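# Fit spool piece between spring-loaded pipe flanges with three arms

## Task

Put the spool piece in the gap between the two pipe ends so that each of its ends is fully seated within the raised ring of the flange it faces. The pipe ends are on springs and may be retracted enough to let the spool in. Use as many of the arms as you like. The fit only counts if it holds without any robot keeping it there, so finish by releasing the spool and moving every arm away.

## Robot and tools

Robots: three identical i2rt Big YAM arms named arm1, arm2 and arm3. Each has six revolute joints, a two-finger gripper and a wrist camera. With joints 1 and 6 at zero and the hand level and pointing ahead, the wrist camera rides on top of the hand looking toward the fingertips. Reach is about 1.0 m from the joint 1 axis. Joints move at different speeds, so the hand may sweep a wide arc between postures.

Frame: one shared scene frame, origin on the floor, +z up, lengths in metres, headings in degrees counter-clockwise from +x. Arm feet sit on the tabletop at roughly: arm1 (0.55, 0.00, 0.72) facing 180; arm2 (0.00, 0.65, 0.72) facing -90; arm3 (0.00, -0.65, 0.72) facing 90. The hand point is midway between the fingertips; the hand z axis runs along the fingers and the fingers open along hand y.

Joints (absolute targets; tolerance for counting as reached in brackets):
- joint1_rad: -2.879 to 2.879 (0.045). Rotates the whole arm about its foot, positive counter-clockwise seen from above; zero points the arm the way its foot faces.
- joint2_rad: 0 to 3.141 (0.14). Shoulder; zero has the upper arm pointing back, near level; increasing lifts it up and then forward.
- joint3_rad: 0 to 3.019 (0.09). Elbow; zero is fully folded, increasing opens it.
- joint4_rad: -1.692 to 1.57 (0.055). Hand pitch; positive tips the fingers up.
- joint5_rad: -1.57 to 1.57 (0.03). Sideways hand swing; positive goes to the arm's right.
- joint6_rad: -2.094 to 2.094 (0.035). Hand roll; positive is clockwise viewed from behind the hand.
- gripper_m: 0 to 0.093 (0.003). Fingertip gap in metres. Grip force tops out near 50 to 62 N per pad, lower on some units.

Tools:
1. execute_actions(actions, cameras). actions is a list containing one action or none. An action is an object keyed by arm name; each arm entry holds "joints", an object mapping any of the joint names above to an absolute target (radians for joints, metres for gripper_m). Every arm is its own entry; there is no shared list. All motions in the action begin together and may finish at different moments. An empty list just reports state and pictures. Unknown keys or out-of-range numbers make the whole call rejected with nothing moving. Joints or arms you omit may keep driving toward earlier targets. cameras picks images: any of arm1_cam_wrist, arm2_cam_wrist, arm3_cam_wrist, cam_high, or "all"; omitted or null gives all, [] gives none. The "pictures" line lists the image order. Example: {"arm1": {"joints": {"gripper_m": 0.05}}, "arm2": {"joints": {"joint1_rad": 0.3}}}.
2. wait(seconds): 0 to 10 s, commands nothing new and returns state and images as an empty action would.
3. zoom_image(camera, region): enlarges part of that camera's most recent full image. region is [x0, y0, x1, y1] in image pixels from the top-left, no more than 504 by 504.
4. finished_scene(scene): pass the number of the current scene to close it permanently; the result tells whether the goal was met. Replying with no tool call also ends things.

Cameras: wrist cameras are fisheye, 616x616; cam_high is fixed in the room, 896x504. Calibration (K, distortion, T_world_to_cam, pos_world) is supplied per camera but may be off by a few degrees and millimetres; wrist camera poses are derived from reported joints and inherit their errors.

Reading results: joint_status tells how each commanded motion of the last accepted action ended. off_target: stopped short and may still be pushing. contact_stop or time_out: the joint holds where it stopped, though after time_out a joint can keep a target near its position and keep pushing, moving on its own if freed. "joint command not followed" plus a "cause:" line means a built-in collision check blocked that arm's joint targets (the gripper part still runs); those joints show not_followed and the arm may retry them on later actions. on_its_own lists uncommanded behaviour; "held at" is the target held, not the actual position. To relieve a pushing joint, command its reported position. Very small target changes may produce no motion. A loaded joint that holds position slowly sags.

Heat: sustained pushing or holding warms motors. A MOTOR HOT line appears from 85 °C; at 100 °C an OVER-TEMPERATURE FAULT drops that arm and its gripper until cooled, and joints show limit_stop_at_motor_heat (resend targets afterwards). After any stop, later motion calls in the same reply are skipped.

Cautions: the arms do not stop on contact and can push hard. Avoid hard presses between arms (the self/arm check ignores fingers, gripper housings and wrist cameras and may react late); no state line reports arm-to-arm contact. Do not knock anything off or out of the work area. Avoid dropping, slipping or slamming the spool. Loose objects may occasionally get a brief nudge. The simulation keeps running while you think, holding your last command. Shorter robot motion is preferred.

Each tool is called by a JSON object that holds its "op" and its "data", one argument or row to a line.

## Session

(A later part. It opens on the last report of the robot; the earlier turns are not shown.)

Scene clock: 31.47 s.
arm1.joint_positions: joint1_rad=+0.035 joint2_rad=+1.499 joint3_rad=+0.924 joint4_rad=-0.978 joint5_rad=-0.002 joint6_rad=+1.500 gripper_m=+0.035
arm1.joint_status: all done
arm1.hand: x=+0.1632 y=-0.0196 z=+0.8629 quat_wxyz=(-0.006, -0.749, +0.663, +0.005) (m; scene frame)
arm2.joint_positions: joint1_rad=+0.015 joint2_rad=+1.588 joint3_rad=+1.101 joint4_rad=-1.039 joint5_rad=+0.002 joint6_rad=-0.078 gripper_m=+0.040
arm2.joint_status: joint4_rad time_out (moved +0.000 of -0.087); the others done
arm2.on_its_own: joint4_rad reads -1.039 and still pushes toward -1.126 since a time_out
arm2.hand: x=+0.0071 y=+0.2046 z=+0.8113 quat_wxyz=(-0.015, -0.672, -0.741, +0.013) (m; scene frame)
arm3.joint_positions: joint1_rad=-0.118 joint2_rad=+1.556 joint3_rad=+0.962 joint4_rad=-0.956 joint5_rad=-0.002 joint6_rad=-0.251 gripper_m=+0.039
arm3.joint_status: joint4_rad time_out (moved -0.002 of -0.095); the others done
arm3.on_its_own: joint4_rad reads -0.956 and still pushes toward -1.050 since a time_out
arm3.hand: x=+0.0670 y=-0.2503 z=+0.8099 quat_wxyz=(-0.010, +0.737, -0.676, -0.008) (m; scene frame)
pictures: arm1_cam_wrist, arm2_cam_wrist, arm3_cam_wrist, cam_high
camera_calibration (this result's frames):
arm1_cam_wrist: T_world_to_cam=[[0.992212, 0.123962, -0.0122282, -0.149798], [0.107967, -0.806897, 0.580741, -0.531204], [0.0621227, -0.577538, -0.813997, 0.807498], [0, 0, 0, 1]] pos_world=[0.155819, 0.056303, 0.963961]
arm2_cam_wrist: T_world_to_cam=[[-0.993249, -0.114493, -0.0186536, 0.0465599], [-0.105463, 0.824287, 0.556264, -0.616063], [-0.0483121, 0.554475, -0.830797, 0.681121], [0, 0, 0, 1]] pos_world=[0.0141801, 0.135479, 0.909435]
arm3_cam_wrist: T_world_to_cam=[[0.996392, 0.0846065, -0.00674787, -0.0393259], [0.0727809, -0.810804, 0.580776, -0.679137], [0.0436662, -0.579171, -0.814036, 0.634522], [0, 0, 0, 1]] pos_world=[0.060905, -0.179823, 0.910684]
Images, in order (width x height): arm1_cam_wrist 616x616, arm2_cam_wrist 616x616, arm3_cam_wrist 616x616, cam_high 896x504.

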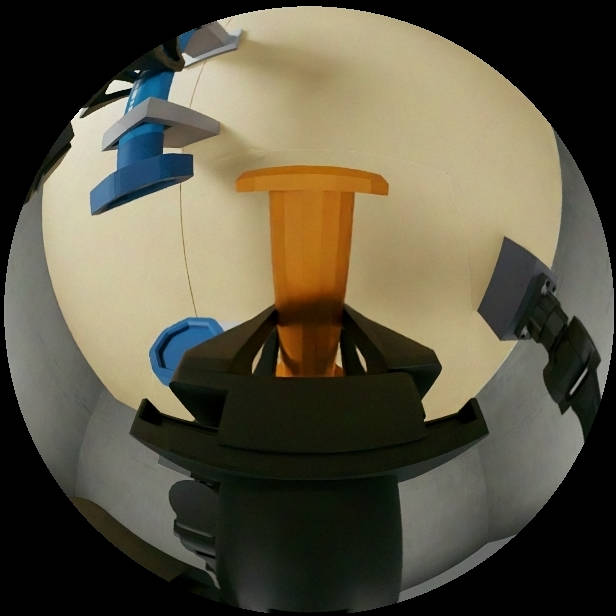

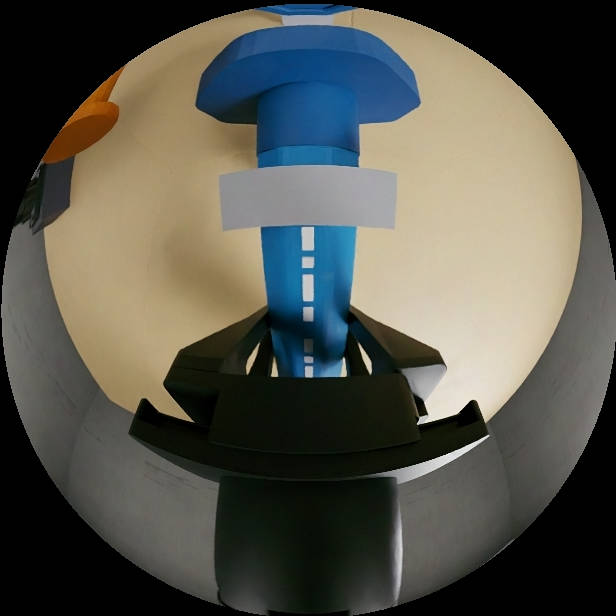

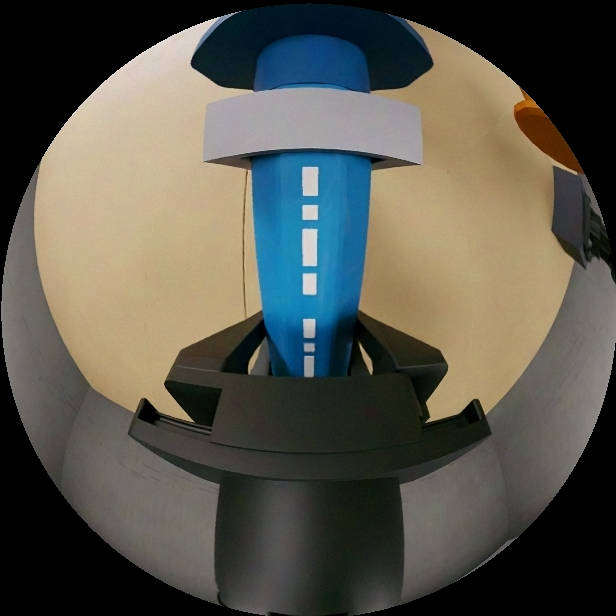

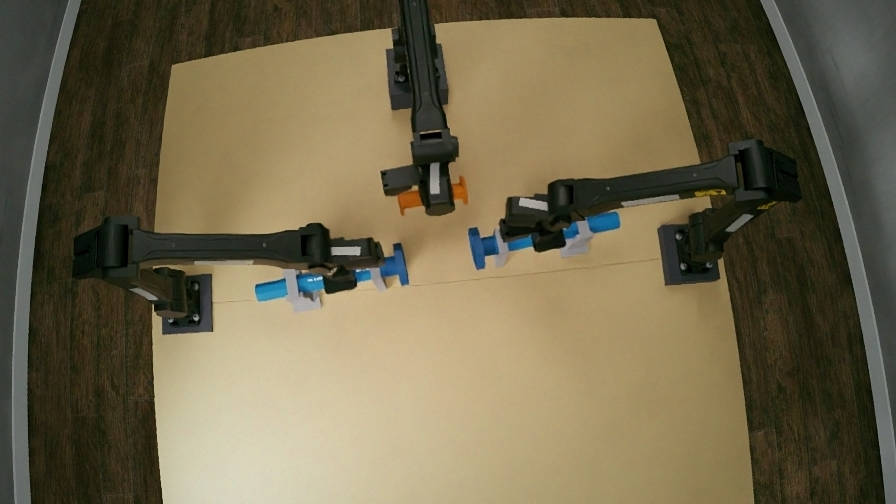

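{"op": "execute_actions", "data": {
  "actions": [
    {"arm2":{"joints":{"joint2_rad":1.50,"joint3_rad":0.99}},"arm3":{"joints":{"joint2_rad":1.46,"joint3_rad":0.87}}}
  ]
}}

Scene clock: 33.97 s.
arm1.joint_positions: joint1_rad=+0.035 joint2_rad=+1.499 joint3_rad=+0.924 joint4_rad=-0.978 joint5_rad=-0.002 joint6_rad=+1.500 gripper_m=+0.035
arm1.joint_status: not commanded
arm1.hand: x=+0.1632 y=-0.0196 z=+0.8629 quat_wxyz=(-0.006, -0.749, +0.663, +0.005) (m; scene frame)
arm2.joint_positions: joint1_rad=+0.014 joint2_rad=+1.564 joint3_rad=+1.070 joint4_rad=-1.017 joint5_rad=+0.002 joint6_rad=-0.081 gripper_m=+0.040
arm2.joint_status: all done
arm2.on_its_own: joint4_rad reads -1.017 and still pushes toward -1.126 since a time_out
arm2.hand: x=+0.0068 y=+0.2113 z=+0.8109 quat_wxyz=(-0.020, -0.671, -0.741, +0.018) (m; scene frame)
arm3.joint_positions: joint1_rad=-0.120 joint2_rad=+1.539 joint3_rad=+0.939 joint4_rad=-0.933 joint5_rad=-0.002 joint6_rad=-0.252 gripper_m=+0.039
arm3.joint_status: all done
arm3.on_its_own: joint4_rad reads -0.933 and still pushes toward -1.050 since a time_out
arm3.hand: x=+0.0671 y=-0.2536 z=+0.8094 quat_wxyz=(-0.017, +0.736, -0.676, -0.013) (m; scene frame)
pictures: arm1_cam_wrist, arm2_cam_wrist, arm3_cam_wrist, cam_high
camera_calibration (this result's frames):
arm1_cam_wrist: T_world_to_cam=[[0.992212, 0.123962, -0.0122282, -0.149798], [0.107967, -0.806897, 0.580741, -0.531204], [0.0621227, -0.577538, -0.813997, 0.807498], [0, 0, 0, 1]] pos_world=[0.155819, 0.056303, 0.963961]
arm2_cam_wrist: T_world_to_cam=[[-0.992992, -0.116936, -0.0170852, 0.0462699], [-0.107365, 0.832242, 0.543918, -0.61303], [-0.0493847, 0.541941, -0.838965, 0.686355], [0, 0, 0, 1]] pos_world=[0.0140234, 0.143636, 0.910056]
arm3_cam_wrist: T_world_to_cam=[[0.996471, 0.0839021, -0.00227934, -0.0429155], [0.0704237, -0.821002, 0.566565, -0.672431], [0.0456646, -0.564726, -0.824014, 0.64374], [0, 0, 0, 1]] pos_world=[0.060723, -0.18493, 0.911329]
Images, in order (width x height): arm1_cam_wrist 616x616, arm2_cam_wrist 616x616, arm3_cam_wrist 616x616, cam_high 896x504.

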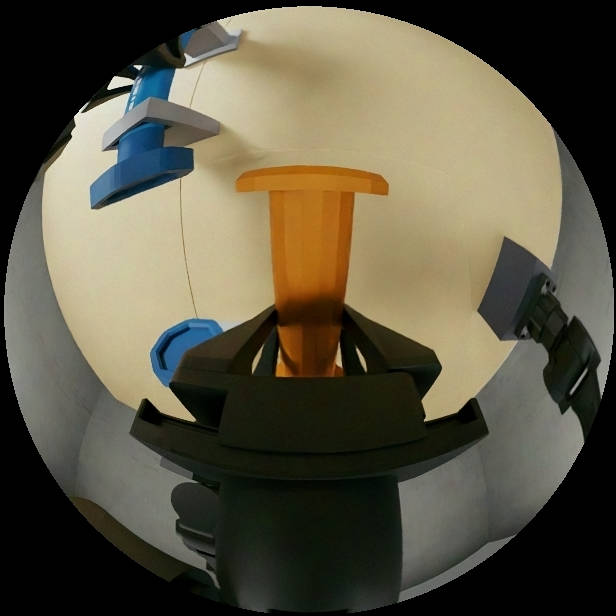

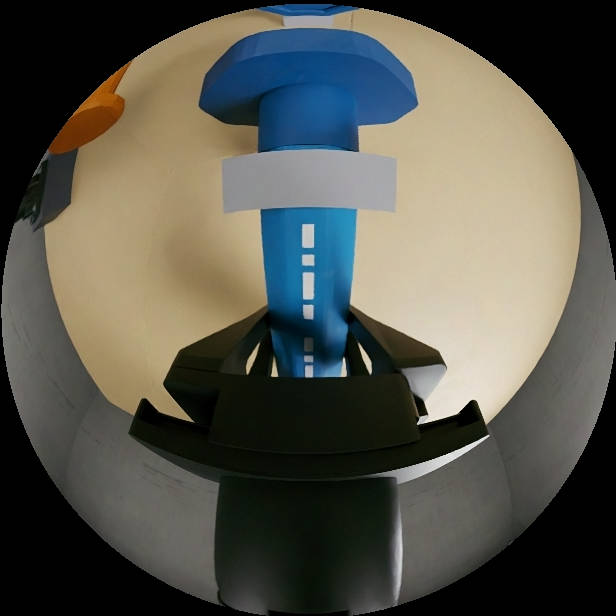

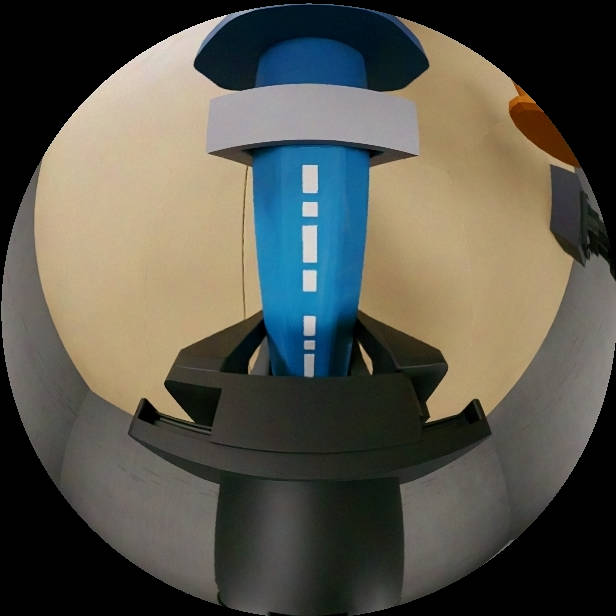

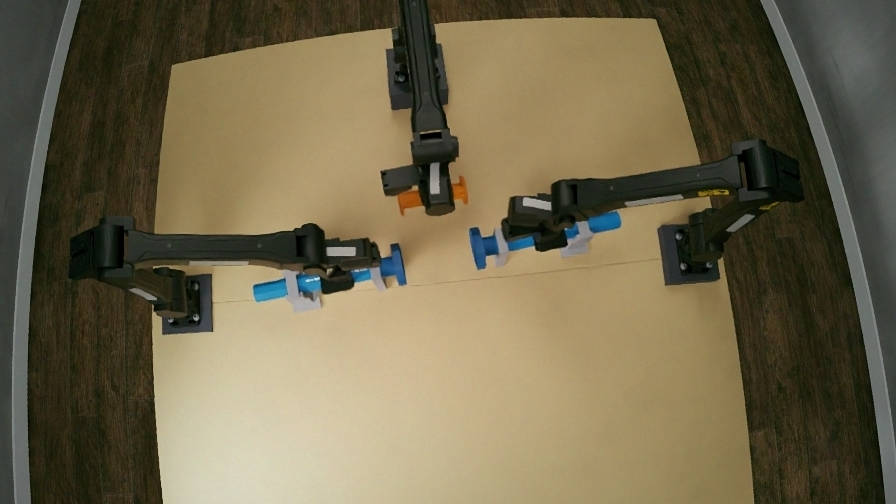

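{"op": "zoom_image", "data": {
  "camera": "cam_high",
  "region": [360, 160, 520, 300]
}}

{"op": "zoom_image", "data": {
  "camera": "arm1_cam_wrist",
  "region": [60, 90, 260, 400]
}}

Region (360, 160, 520, 300) of cam_high's 896x504 image, scaled by 3.150, with more detail than that image has; it fills the top 441 rows of this view, and the rest is white.

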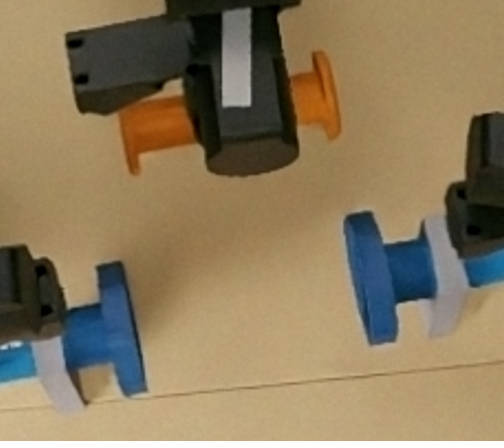

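Region (60, 90, 260, 400) of arm1_cam_wrist's 616x616 image, scaled by 1.626, with more detail than that image has; it fills the left 325 columns of this view, and the rest is white.

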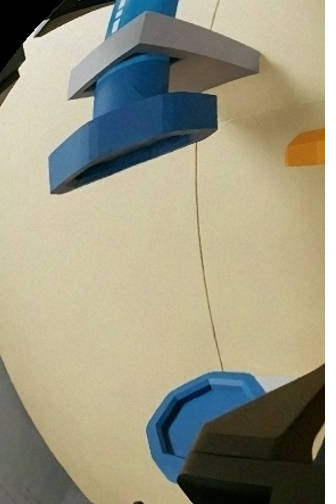

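{"op": "execute_actions", "data": {
  "actions": [
    {"arm1":{"joints":{"joint2_rad":1.637,"joint3_rad":0.965,"joint4_rad":-0.862}},"arm2":{"joints":{"joint2_rad":1.47,"joint3_rad":0.95,"joint4_rad":-1.065}},"arm3":{"joints":{"joint2_rad":1.42,"joint3_rad":0.82,"joint4_rad":-0.985}}}
  ]
}}

Scene clock: 38.13 s.
arm1.joint_positions: joint1_rad=+0.035 joint2_rad=+1.654 joint3_rad=+0.926 joint4_rad=-0.869 joint5_rad=-0.002 joint6_rad=+1.500 gripper_m=+0.035
arm1.joint_status: all done
arm1.hand: x=+0.1507 y=-0.0201 z=+0.8056 quat_wxyz=(+0.010, -0.749, +0.663, -0.010) (m; scene frame)
arm2.joint_positions: joint1_rad=+0.014 joint2_rad=+1.535 joint3_rad=+1.031 joint4_rad=-0.955 joint5_rad=+0.002 joint6_rad=-0.083 gripper_m=+0.040
arm2.joint_status: joint4_rad time_out (moved +0.061 of -0.048); the others done
arm2.on_its_own: joint4_rad reads -0.955 and still pushes toward -1.065 since a time_out
arm2.hand: x=+0.0068 y=+0.2114 z=+0.8106 quat_wxyz=(-0.037, -0.670, -0.741, +0.037) (m; scene frame)
arm3.joint_positions: joint1_rad=-0.120 joint2_rad=+1.504 joint3_rad=+0.895 joint4_rad=-0.860 joint5_rad=-0.002 joint6_rad=-0.252 gripper_m=+0.039
arm3.joint_status: joint4_rad time_out (moved +0.073 of -0.052); the others done
arm3.on_its_own: joint4_rad reads -0.860 and still pushes toward -0.985 since a time_out
arm3.hand: x=+0.0672 y=-0.2534 z=+0.8090 quat_wxyz=(-0.044, +0.735, -0.676, -0.031) (m; scene frame)
pictures: arm1_cam_wrist, arm2_cam_wrist, arm3_cam_wrist, cam_high
camera_calibration (this result's frames):
arm1_cam_wrist: T_world_to_cam=[[0.991845, 0.123495, 0.0315182, -0.173215], [0.0821037, -0.808235, 0.583108, -0.495053], [0.0974848, -0.575765, -0.811783, 0.754239], [0, 0, 0, 1]] pos_world=[0.138922, 0.0555365, 0.906407]
arm2_cam_wrist: T_world_to_cam=[[-0.992839, -0.118876, -0.0117673, 0.0423749], [-0.108819, 0.859387, 0.499613, -0.582746], [-0.0492793, 0.497316, -0.866169, 0.717492], [0, 0, 0, 1]] pos_world=[0.0140153, 0.149022, 0.913115]
arm3_cam_wrist: T_world_to_cam=[[0.996453, 0.0831289, 0.0130869, -0.0556967], [0.0645529, -0.854839, 0.514863, -0.638378], [0.0539871, -0.512191, -0.857173, 0.683169], [0, 0, 0, 1]] pos_world=[0.0598259, -0.191167, 0.915]
Images, in order (width x height): arm1_cam_wrist 616x616, arm2_cam_wrist 616x616, arm3_cam_wrist 616x616, cam_high 896x504.

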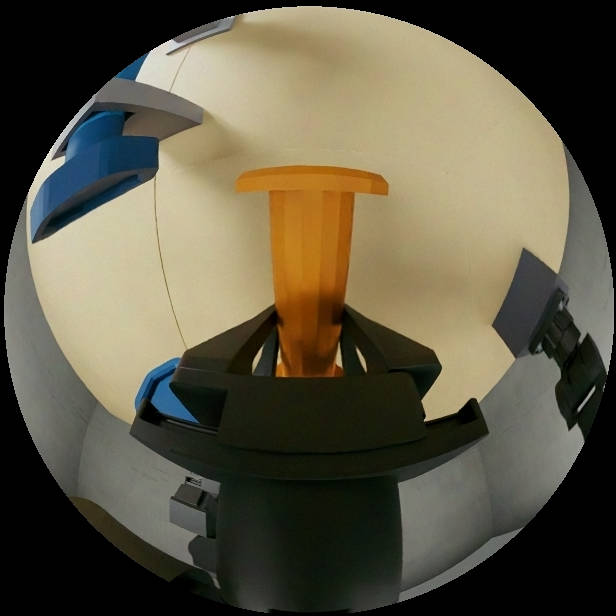

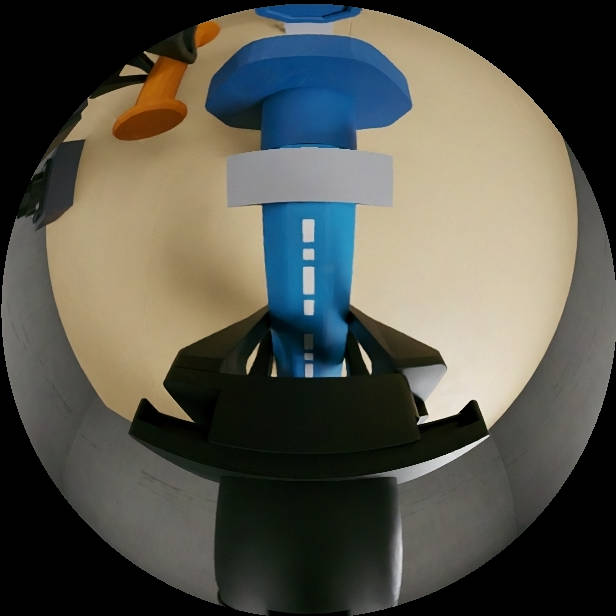

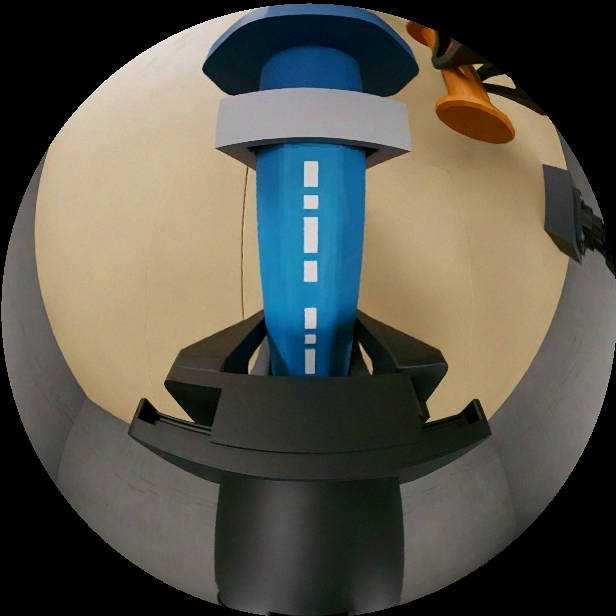

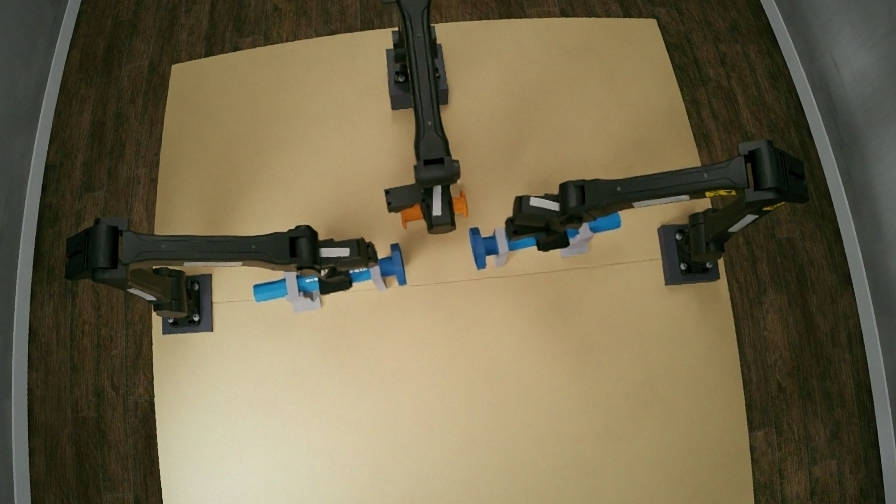

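{"op": "execute_actions", "data": {
  "actions": [
    {"arm2":{"joints":{"joint4_rad":-1.145}},"arm3":{"joints":{"joint4_rad":-1.065}}}
  ],
  "cameras": ["cam_high","arm2_cam_wrist","arm3_cam_wrist"]
}}

{"op": "zoom_image", "data": {
  "camera": "cam_high",
  "region": [360, 160, 520, 300]
}}

Scene clock: 40.53 s.
arm1.joint_positions: joint1_rad=+0.035 joint2_rad=+1.654 joint3_rad=+0.926 joint4_rad=-0.869 joint5_rad=-0.002 joint6_rad=+1.500 gripper_m=+0.035
arm1.joint_status: not commanded
arm1.hand: x=+0.1507 y=-0.0201 z=+0.8056 quat_wxyz=(+0.010, -0.749, +0.663, -0.010) (m; scene frame)
arm2.joint_positions: joint1_rad=+0.014 joint2_rad=+1.535 joint3_rad=+1.031 joint4_rad=-0.957 joint5_rad=+0.002 joint6_rad=-0.083 gripper_m=+0.040
arm2.joint_status: joint4_rad time_out (moved -0.002 of -0.190)
arm2.on_its_own: joint4_rad reads -0.957 and still pushes toward -1.145 since a time_out
arm2.hand: x=+0.0068 y=+0.2118 z=+0.8105 quat_wxyz=(-0.037, -0.670, -0.741, +0.036) (m; scene frame)
arm3.joint_positions: joint1_rad=-0.120 joint2_rad=+1.504 joint3_rad=+0.895 joint4_rad=-0.863 joint5_rad=-0.002 joint6_rad=-0.252 gripper_m=+0.039
arm3.joint_status: joint4_rad time_out (moved -0.003 of -0.205)
arm3.on_its_own: joint4_rad reads -0.863 and still pushes toward -1.065 since a time_out
arm3.hand: x=+0.0671 y=-0.2540 z=+0.8089 quat_wxyz=(-0.043, +0.735, -0.676, -0.030) (m; scene frame)
pictures: arm2_cam_wrist, arm3_cam_wrist, cam_high
camera_calibration (this result's frames):
arm2_cam_wrist: T_world_to_cam=[[-0.992838, -0.118865, -0.0119587, 0.0425744], [-0.108811, 0.858431, 0.501255, -0.584252], [-0.0493159, 0.498966, -0.865217, 0.716096], [0, 0, 0, 1]] pos_world=[0.0140113, 0.149293, 0.912947]
arm3_cam_wrist: T_world_to_cam=[[0.996458, 0.083166, 0.012424, -0.0549883], [0.0647858, -0.85348, 0.517083, -0.640352], [0.0536073, -0.514446, -0.855845, 0.681165], [0, 0, 0, 1]] pos_world=[0.0597638, -0.191532, 0.91477]
Images, in order (width x height): arm2_cam_wrist 616x616, arm3_cam_wrist 616x616, cam_high 896x504.

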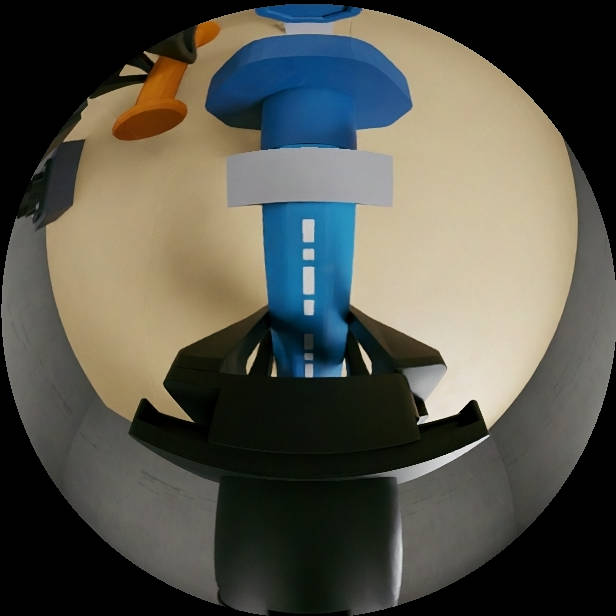

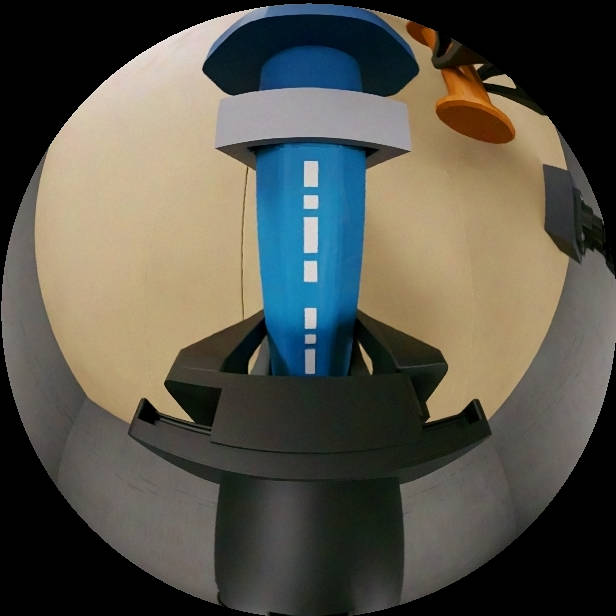

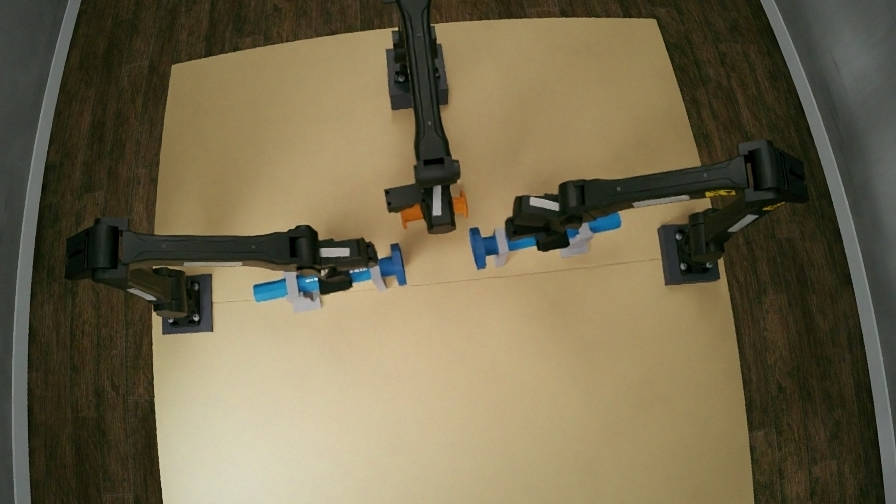

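Region (360, 160, 520, 300) of cam_high's 896x504 image, scaled by 3.150, with more detail than that image has; it fills the top 441 rows of this view, and the rest is white.

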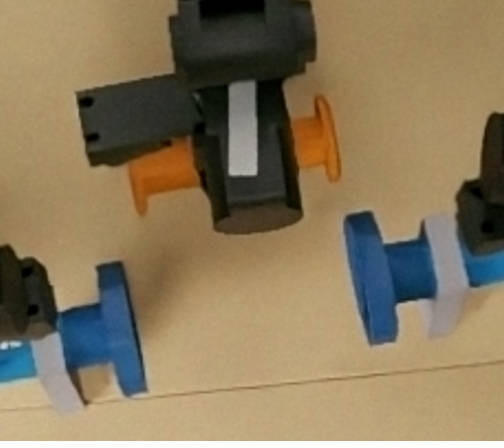

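{"op": "execute_actions", "data": {
  "actions": [
    {"arm1":{"joints":{"joint2_rad":1.42,"joint4_rad":-1.195}}}
  ],
  "cameras": []
}}

{"op": "execute_actions", "data": {
  "actions": [
    {"arm1":{"joints":{"joint3_rad":1.39}}}
  ],
  "cameras": []
}}

{"op": "execute_actions", "data": {
  "actions": [
    {"arm1":{"joints":{"joint2_rad":1.738}}}
  ]
}}

Scene clock: 44.43 s.
arm1.joint_positions: joint1_rad=+0.035 joint2_rad=+1.414 joint3_rad=+0.926 joint4_rad=-1.186 joint5_rad=-0.002 joint6_rad=+1.501 gripper_m=+0.035
arm1.joint_status: all done
arm1.hand: x=+0.2083 y=-0.0173 z=+0.8950 quat_wxyz=(+0.037, -0.747, +0.662, -0.038) (m; scene frame)
arm2.joint_positions: joint1_rad=+0.014 joint2_rad=+1.535 joint3_rad=+1.031 joint4_rad=-0.957 joint5_rad=+0.002 joint6_rad=-0.083 gripper_m=+0.040
arm2.joint_status: not commanded
arm2.on_its_own: joint4_rad reads -0.957 and still pushes toward -1.145 since a time_out
arm2.hand: x=+0.0068 y=+0.2118 z=+0.8105 quat_wxyz=(-0.037, -0.670, -0.741, +0.036) (m; scene frame)
arm3.joint_positions: joint1_rad=-0.120 joint2_rad=+1.504 joint3_rad=+0.895 joint4_rad=-0.863 joint5_rad=-0.002 joint6_rad=-0.252 gripper_m=+0.039
arm3.joint_status: not commanded
arm3.on_its_own: joint4_rad reads -0.863 and still pushes toward -1.065 since a time_out
arm3.hand: x=+0.0671 y=-0.2540 z=+0.8089 quat_wxyz=(-0.043, +0.735, -0.676, -0.030) (m; scene frame)
pictures: none
No camera images: the call's "cameras" was empty. Leave "cameras" out to get every camera's image.

Scene clock: 45.57 s.
arm1.joint_positions: joint1_rad=+0.035 joint2_rad=+1.422 joint3_rad=+1.348 joint4_rad=-1.194 joint5_rad=-0.002 joint6_rad=+1.501 gripper_m=+0.035
arm1.joint_status: all done
arm1.hand: x=+0.0632 y=-0.0250 z=+1.0550 quat_wxyz=(-0.105, -0.740, +0.656, +0.106) (m; scene frame)
arm2.joint_positions: joint1_rad=+0.014 joint2_rad=+1.535 joint3_rad=+1.031 joint4_rad=-0.957 joint5_rad=+0.002 joint6_rad=-0.083 gripper_m=+0.040
arm2.joint_status: not commanded
arm2.on_its_own: joint4_rad reads -0.957 and still pushes toward -1.145 since a time_out
arm2.hand: x=+0.0068 y=+0.2118 z=+0.8105 quat_wxyz=(-0.037, -0.670, -0.741, +0.036) (m; scene frame)
arm3.joint_positions: joint1_rad=-0.120 joint2_rad=+1.504 joint3_rad=+0.895 joint4_rad=-0.863 joint5_rad=-0.002 joint6_rad=-0.252 gripper_m=+0.039
arm3.joint_status: not commanded
arm3.on_its_own: joint4_rad reads -0.863 and still pushes toward -1.065 since a time_out
arm3.hand: x=+0.0671 y=-0.2540 z=+0.8089 quat_wxyz=(-0.043, +0.735, -0.676, -0.030) (m; scene frame)
pictures: none
No camera images: the call's "cameras" was empty. Leave "cameras" out to get every camera's image.

Scene clock: 46.83 s.
arm1.joint_positions: joint1_rad=+0.027 joint2_rad=+1.756 joint3_rad=+1.352 joint4_rad=-1.190 joint5_rad=+0.001 joint6_rad=+1.505 gripper_m=+0.035
arm1.joint_status: all done
arm1.hand: x=+0.0466 y=-0.0206 z=+0.8972 quat_wxyz=(+0.010, -0.744, +0.668, -0.008) (m; scene frame)
arm2.joint_positions: joint1_rad=+0.014 joint2_rad=+1.535 joint3_rad=+1.031 joint4_rad=-0.957 joint5_rad=+0.002 joint6_rad=-0.083 gripper_m=+0.040
arm2.joint_status: not commanded
arm2.on_its_own: joint4_rad reads -0.957 and still pushes toward -1.145 since a time_out
arm2.hand: x=+0.0068 y=+0.2118 z=+0.8105 quat_wxyz=(-0.037, -0.670, -0.741, +0.036) (m; scene frame)
arm3.joint_positions: joint1_rad=-0.121 joint2_rad=+1.504 joint3_rad=+0.895 joint4_rad=-0.864 joint5_rad=-0.004 joint6_rad=-0.252 gripper_m=+0.039
arm3.joint_status: not commanded
arm3.on_its_own: joint4_rad reads -0.864 and still pushes toward -1.065 since a time_out
arm3.hand: x=+0.0670 y=-0.2541 z=+0.8090 quat_wxyz=(-0.042, +0.735, -0.676, -0.030) (m; scene frame)
pictures: arm1_cam_wrist, arm2_cam_wrist, arm3_cam_wrist, cam_high
camera_calibration (this result's frames):
arm1_cam_wrist: T_world_to_cam=[[0.993511, 0.109855, 0.0294432, -0.0712778], [0.0724832, -0.811089, 0.580415, -0.53748], [0.0876425, -0.574515, -0.813789, 0.840741], [0, 0, 0, 1]] pos_world=[0.036089, 0.0549037, 0.998246]
arm2_cam_wrist: T_world_to_cam=[[-0.992838, -0.118865, -0.0119587, 0.0425744], [-0.108811, 0.858431, 0.501255, -0.584252], [-0.0493159, 0.498966, -0.865217, 0.716096], [0, 0, 0, 1]] pos_world=[0.0140113, 0.149293, 0.912947]
arm3_cam_wrist: T_world_to_cam=[[0.996496, 0.0829502, 0.0107624, -0.0535713], [0.065437, -0.853237, 0.517402, -0.640709], [0.0521015, -0.514885, -0.855675, 0.681067], [0, 0, 0, 1]] pos_world=[0.0598251, -0.191562, 0.914853]
Images, in order (width x height): arm1_cam_wrist 616x616, arm2_cam_wrist 616x616, arm3_cam_wrist 616x616, cam_high 896x504.

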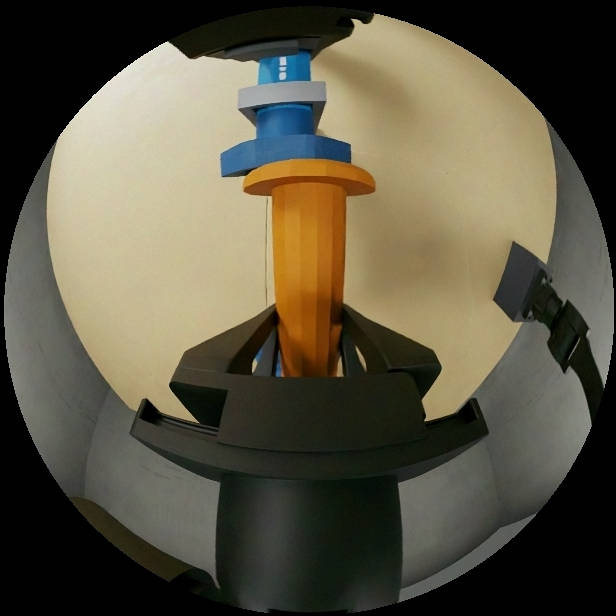

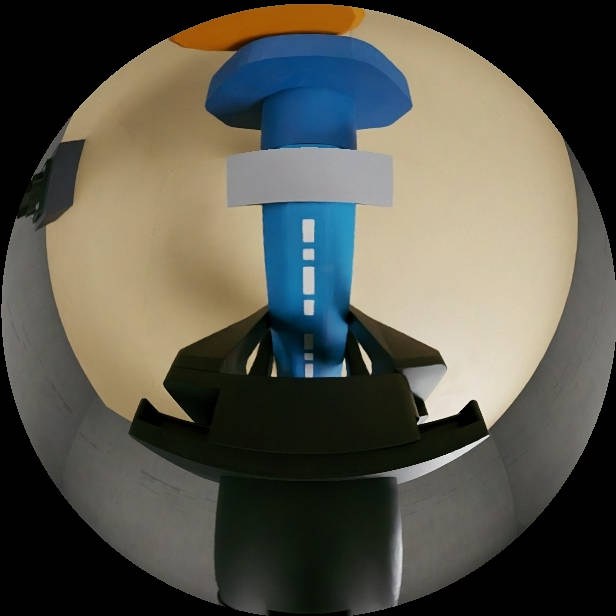

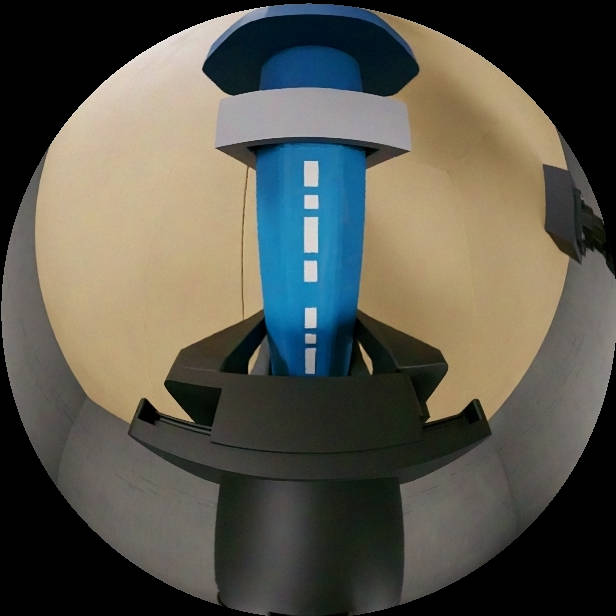

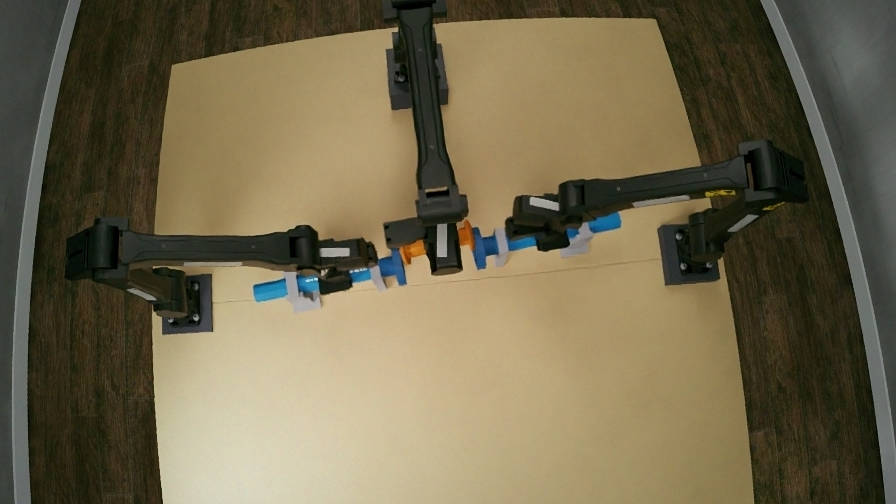

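{"op": "zoom_image", "data": {
  "camera": "cam_high",
  "region": [370, 190, 530, 310]
}}

{"op": "zoom_image", "data": {
  "camera": "arm1_cam_wrist",
  "region": [190, 60, 420, 260]
}}

{"op": "zoom_image", "data": {
  "camera": "arm2_cam_wrist",
  "region": [150, 0, 450, 160]
}}

Region (370, 190, 530, 310) of cam_high's 896x504 image, scaled by 3.150, with more detail than that image has; it fills the top 378 rows of this view, and the rest is white.

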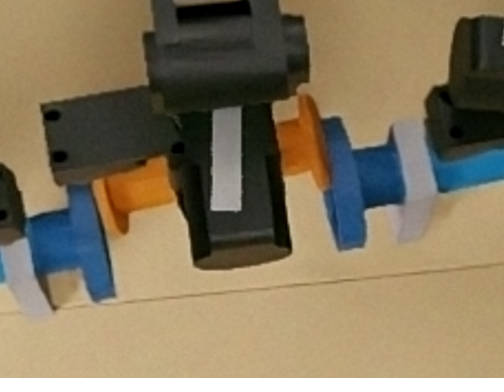

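Region (190, 60, 420, 260) of arm1_cam_wrist's 616x616 image, scaled by 2.191, with more detail than that image has; it fills the top 438 rows of this view, and the rest is white.

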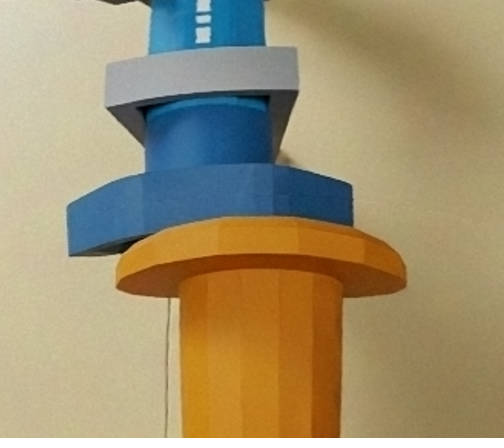

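Region (150, 0, 450, 160) of arm2_cam_wrist's 616x616 image, scaled by 1.680, with more detail than that image has; it fills the top 269 rows of this view, and the rest is white.

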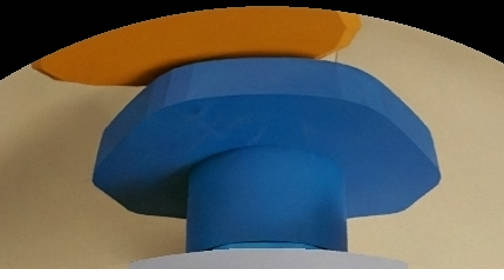

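{"op": "execute_actions", "data": {
  "actions": [
    {"arm1":{"joints":{"joint2_rad":1.812,"joint4_rad":-1.097}}}
  ]
}}

Scene clock: 49.53 s.
arm1.joint_positions: joint1_rad=+0.027 joint2_rad=+1.817 joint3_rad=+1.352 joint4_rad=-1.104 joint5_rad=+0.001 joint6_rad=+1.505 gripper_m=+0.035
arm1.joint_status: all done
arm1.hand: x=+0.0287 y=-0.0213 z=+0.8671 quat_wxyz=(+0.001, -0.744, +0.668, +0.001) (m; scene frame)
arm2.joint_positions: joint1_rad=+0.014 joint2_rad=+1.535 joint3_rad=+1.031 joint4_rad=-0.957 joint5_rad=+0.002 joint6_rad=-0.083 gripper_m=+0.040
arm2.joint_status: not commanded
arm2.on_its_own: joint4_rad reads -0.957 and still pushes toward -1.145 since a time_out
arm2.hand: x=+0.0068 y=+0.2118 z=+0.8105 quat_wxyz=(-0.037, -0.670, -0.741, +0.036) (m; scene frame)
arm3.joint_positions: joint1_rad=-0.121 joint2_rad=+1.504 joint3_rad=+0.895 joint4_rad=-0.864 joint5_rad=-0.004 joint6_rad=-0.252 gripper_m=+0.039
arm3.joint_status: not commanded
arm3.on_its_own: joint4_rad reads -0.864 and still pushes toward -1.065 since a time_out
arm3.hand: x=+0.0670 y=-0.2541 z=+0.8090 quat_wxyz=(-0.042, +0.735, -0.676, -0.030) (m; scene frame)
pictures: arm1_cam_wrist, arm2_cam_wrist, arm3_cam_wrist, cam_high
camera_calibration (this result's frames):
arm1_cam_wrist: T_world_to_cam=[[0.993932, 0.109912, 0.00432864, -0.0307574], [0.0871018, -0.810474, 0.579263, -0.518709], [0.0671761, -0.575371, -0.815129, 0.819169], [0, 0, 0, 1]] pos_world=[0.0207227, 0.054306, 0.968331]
arm2_cam_wrist: T_world_to_cam=[[-0.992838, -0.118865, -0.0119587, 0.0425744], [-0.108811, 0.858431, 0.501255, -0.584252], [-0.0493159, 0.498966, -0.865217, 0.716096], [0, 0, 0, 1]] pos_world=[0.0140113, 0.149293, 0.912947]
arm3_cam_wrist: T_world_to_cam=[[0.996496, 0.0829502, 0.0107624, -0.0535713], [0.065437, -0.853237, 0.517402, -0.640709], [0.0521015, -0.514885, -0.855675, 0.681067], [0, 0, 0, 1]] pos_world=[0.0598251, -0.191562, 0.914853]
Images, in order (width x height): arm1_cam_wrist 616x616, arm2_cam_wrist 616x616, arm3_cam_wrist 616x616, cam_high 896x504.

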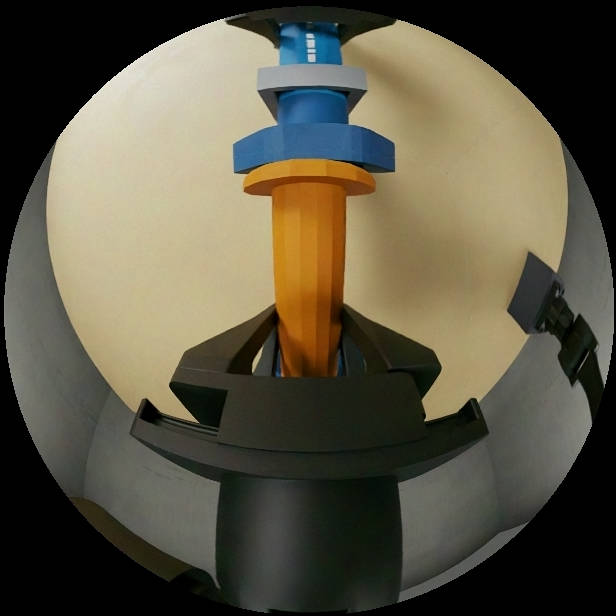

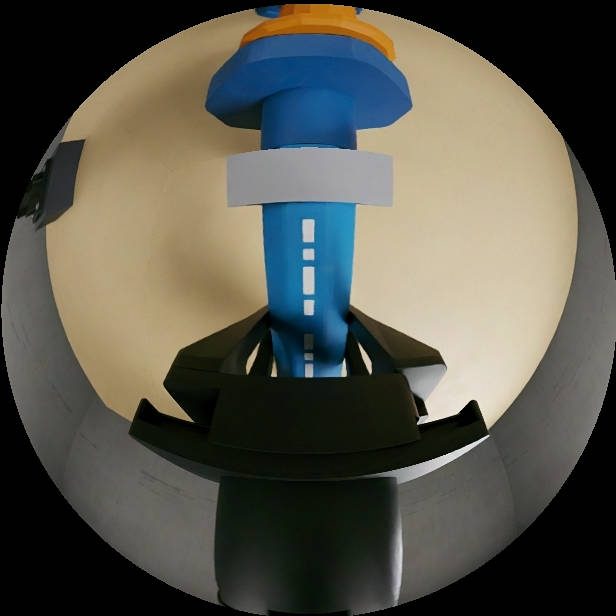

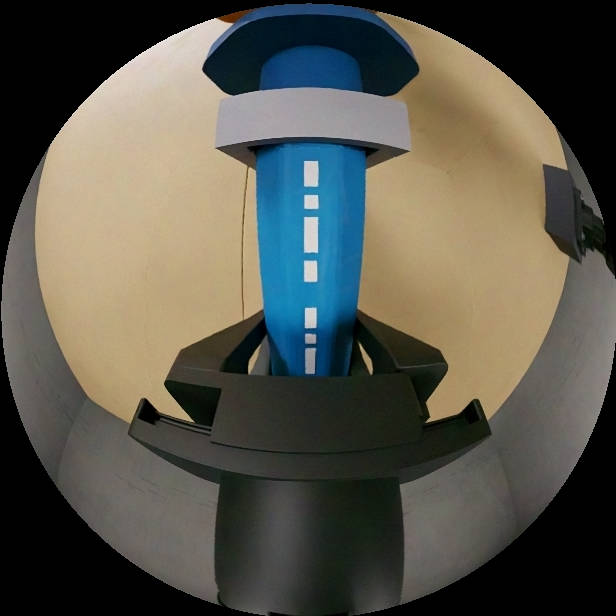

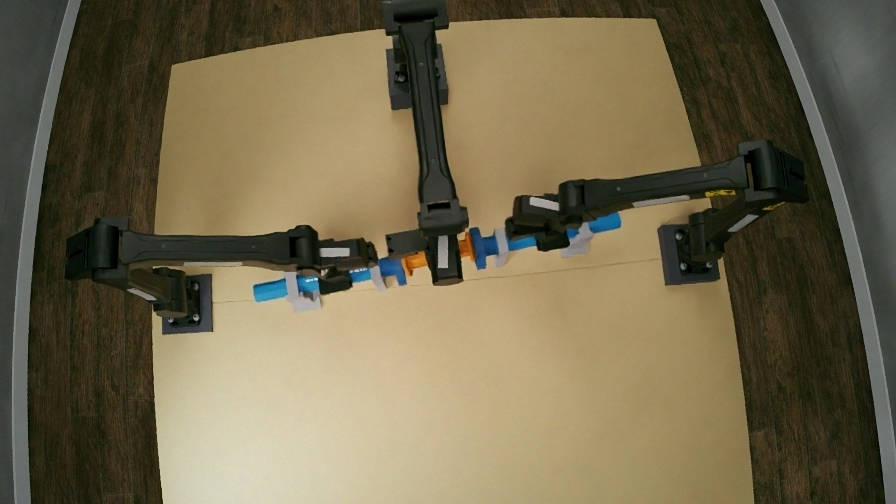

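{"op": "execute_actions", "data": {
  "actions": []
}}

Scene clock: 50.73 s.
arm1.joint_positions: joint1_rad=+0.027 joint2_rad=+1.817 joint3_rad=+1.352 joint4_rad=-1.104 joint5_rad=+0.001 joint6_rad=+1.505 gripper_m=+0.035
arm1.joint_status: all done
arm1.hand: x=+0.0287 y=-0.0213 z=+0.8671 quat_wxyz=(+0.001, -0.744, +0.668, +0.001) (m; scene frame)
arm2.joint_positions: joint1_rad=+0.014 joint2_rad=+1.535 joint3_rad=+1.031 joint4_rad=-0.957 joint5_rad=+0.002 joint6_rad=-0.083 gripper_m=+0.040
arm2.joint_status: not commanded
arm2.on_its_own: joint4_rad reads -0.957 and still pushes toward -1.145 since a time_out
arm2.hand: x=+0.0068 y=+0.2118 z=+0.8105 quat_wxyz=(-0.037, -0.670, -0.741, +0.036) (m; scene frame)
arm3.joint_positions: joint1_rad=-0.121 joint2_rad=+1.504 joint3_rad=+0.895 joint4_rad=-0.864 joint5_rad=-0.004 joint6_rad=-0.252 gripper_m=+0.039
arm3.joint_status: not commanded
arm3.on_its_own: joint4_rad reads -0.864 and still pushes toward -1.065 since a time_out
arm3.hand: x=+0.0670 y=-0.2541 z=+0.8090 quat_wxyz=(-0.042, +0.735, -0.676, -0.030) (m; scene frame)
pictures: arm1_cam_wrist, arm2_cam_wrist, arm3_cam_wrist, cam_high
camera_calibration (this result's frames):
arm1_cam_wrist: T_world_to_cam=[[0.993932, 0.109912, 0.00432864, -0.0307574], [0.0871018, -0.810474, 0.579263, -0.518709], [0.0671761, -0.575371, -0.815129, 0.819169], [0, 0, 0, 1]] pos_world=[0.0207227, 0.054306, 0.968331]
arm2_cam_wrist: T_world_to_cam=[[-0.992838, -0.118865, -0.0119587, 0.0425744], [-0.108811, 0.858431, 0.501255, -0.584252], [-0.0493159, 0.498966, -0.865217, 0.716096], [0, 0, 0, 1]] pos_world=[0.0140113, 0.149293, 0.912947]
arm3_cam_wrist: T_world_to_cam=[[0.996496, 0.0829502, 0.0107624, -0.0535713], [0.065437, -0.853237, 0.517402, -0.640709], [0.0521015, -0.514885, -0.855675, 0.681067], [0, 0, 0, 1]] pos_world=[0.0598251, -0.191562, 0.914853]
Images, in order (width x height): arm1_cam_wrist 616x616, arm2_cam_wrist 616x616, arm3_cam_wrist 616x616, cam_high 896x504.

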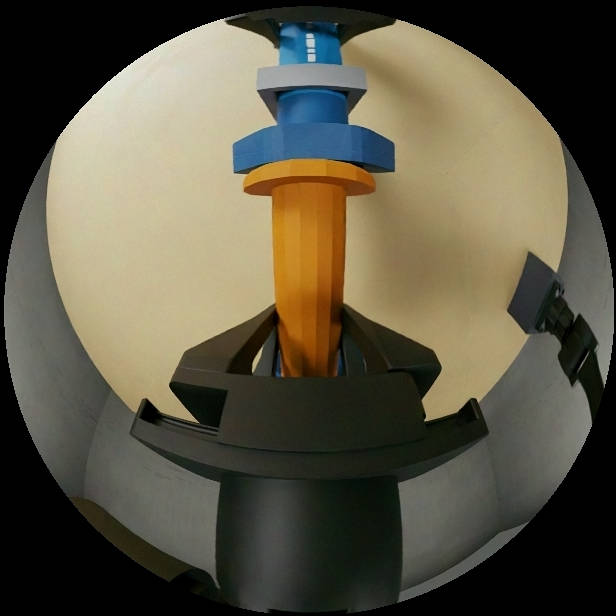

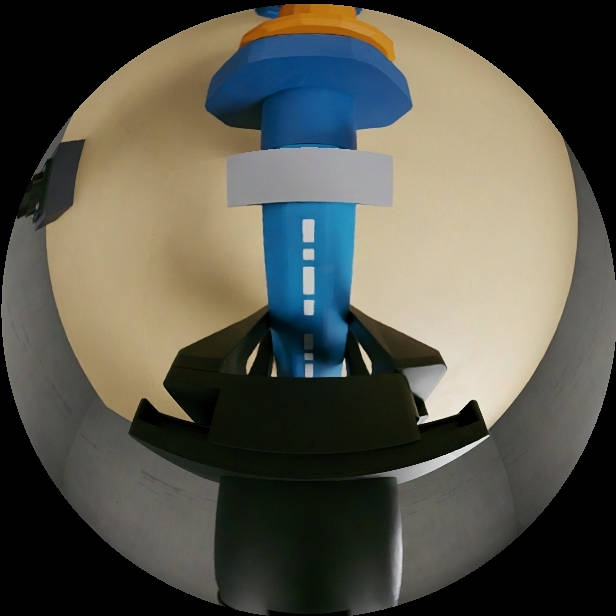

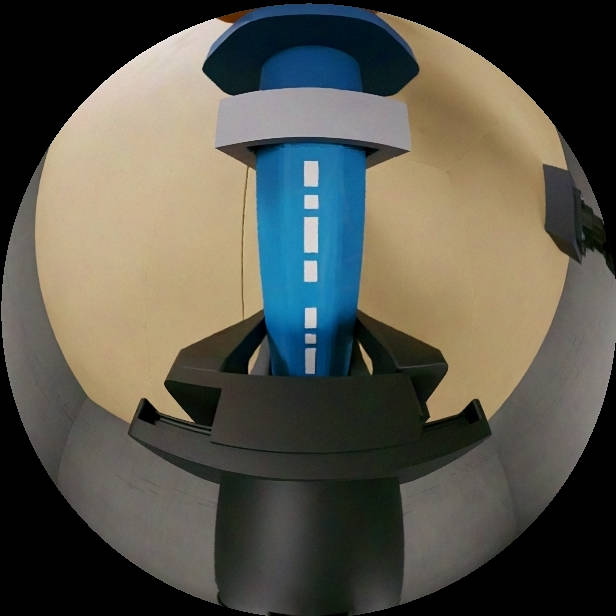

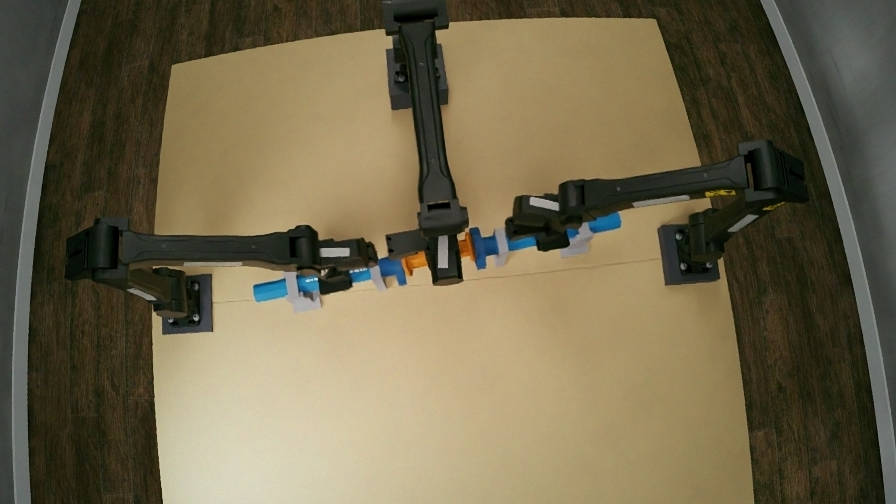

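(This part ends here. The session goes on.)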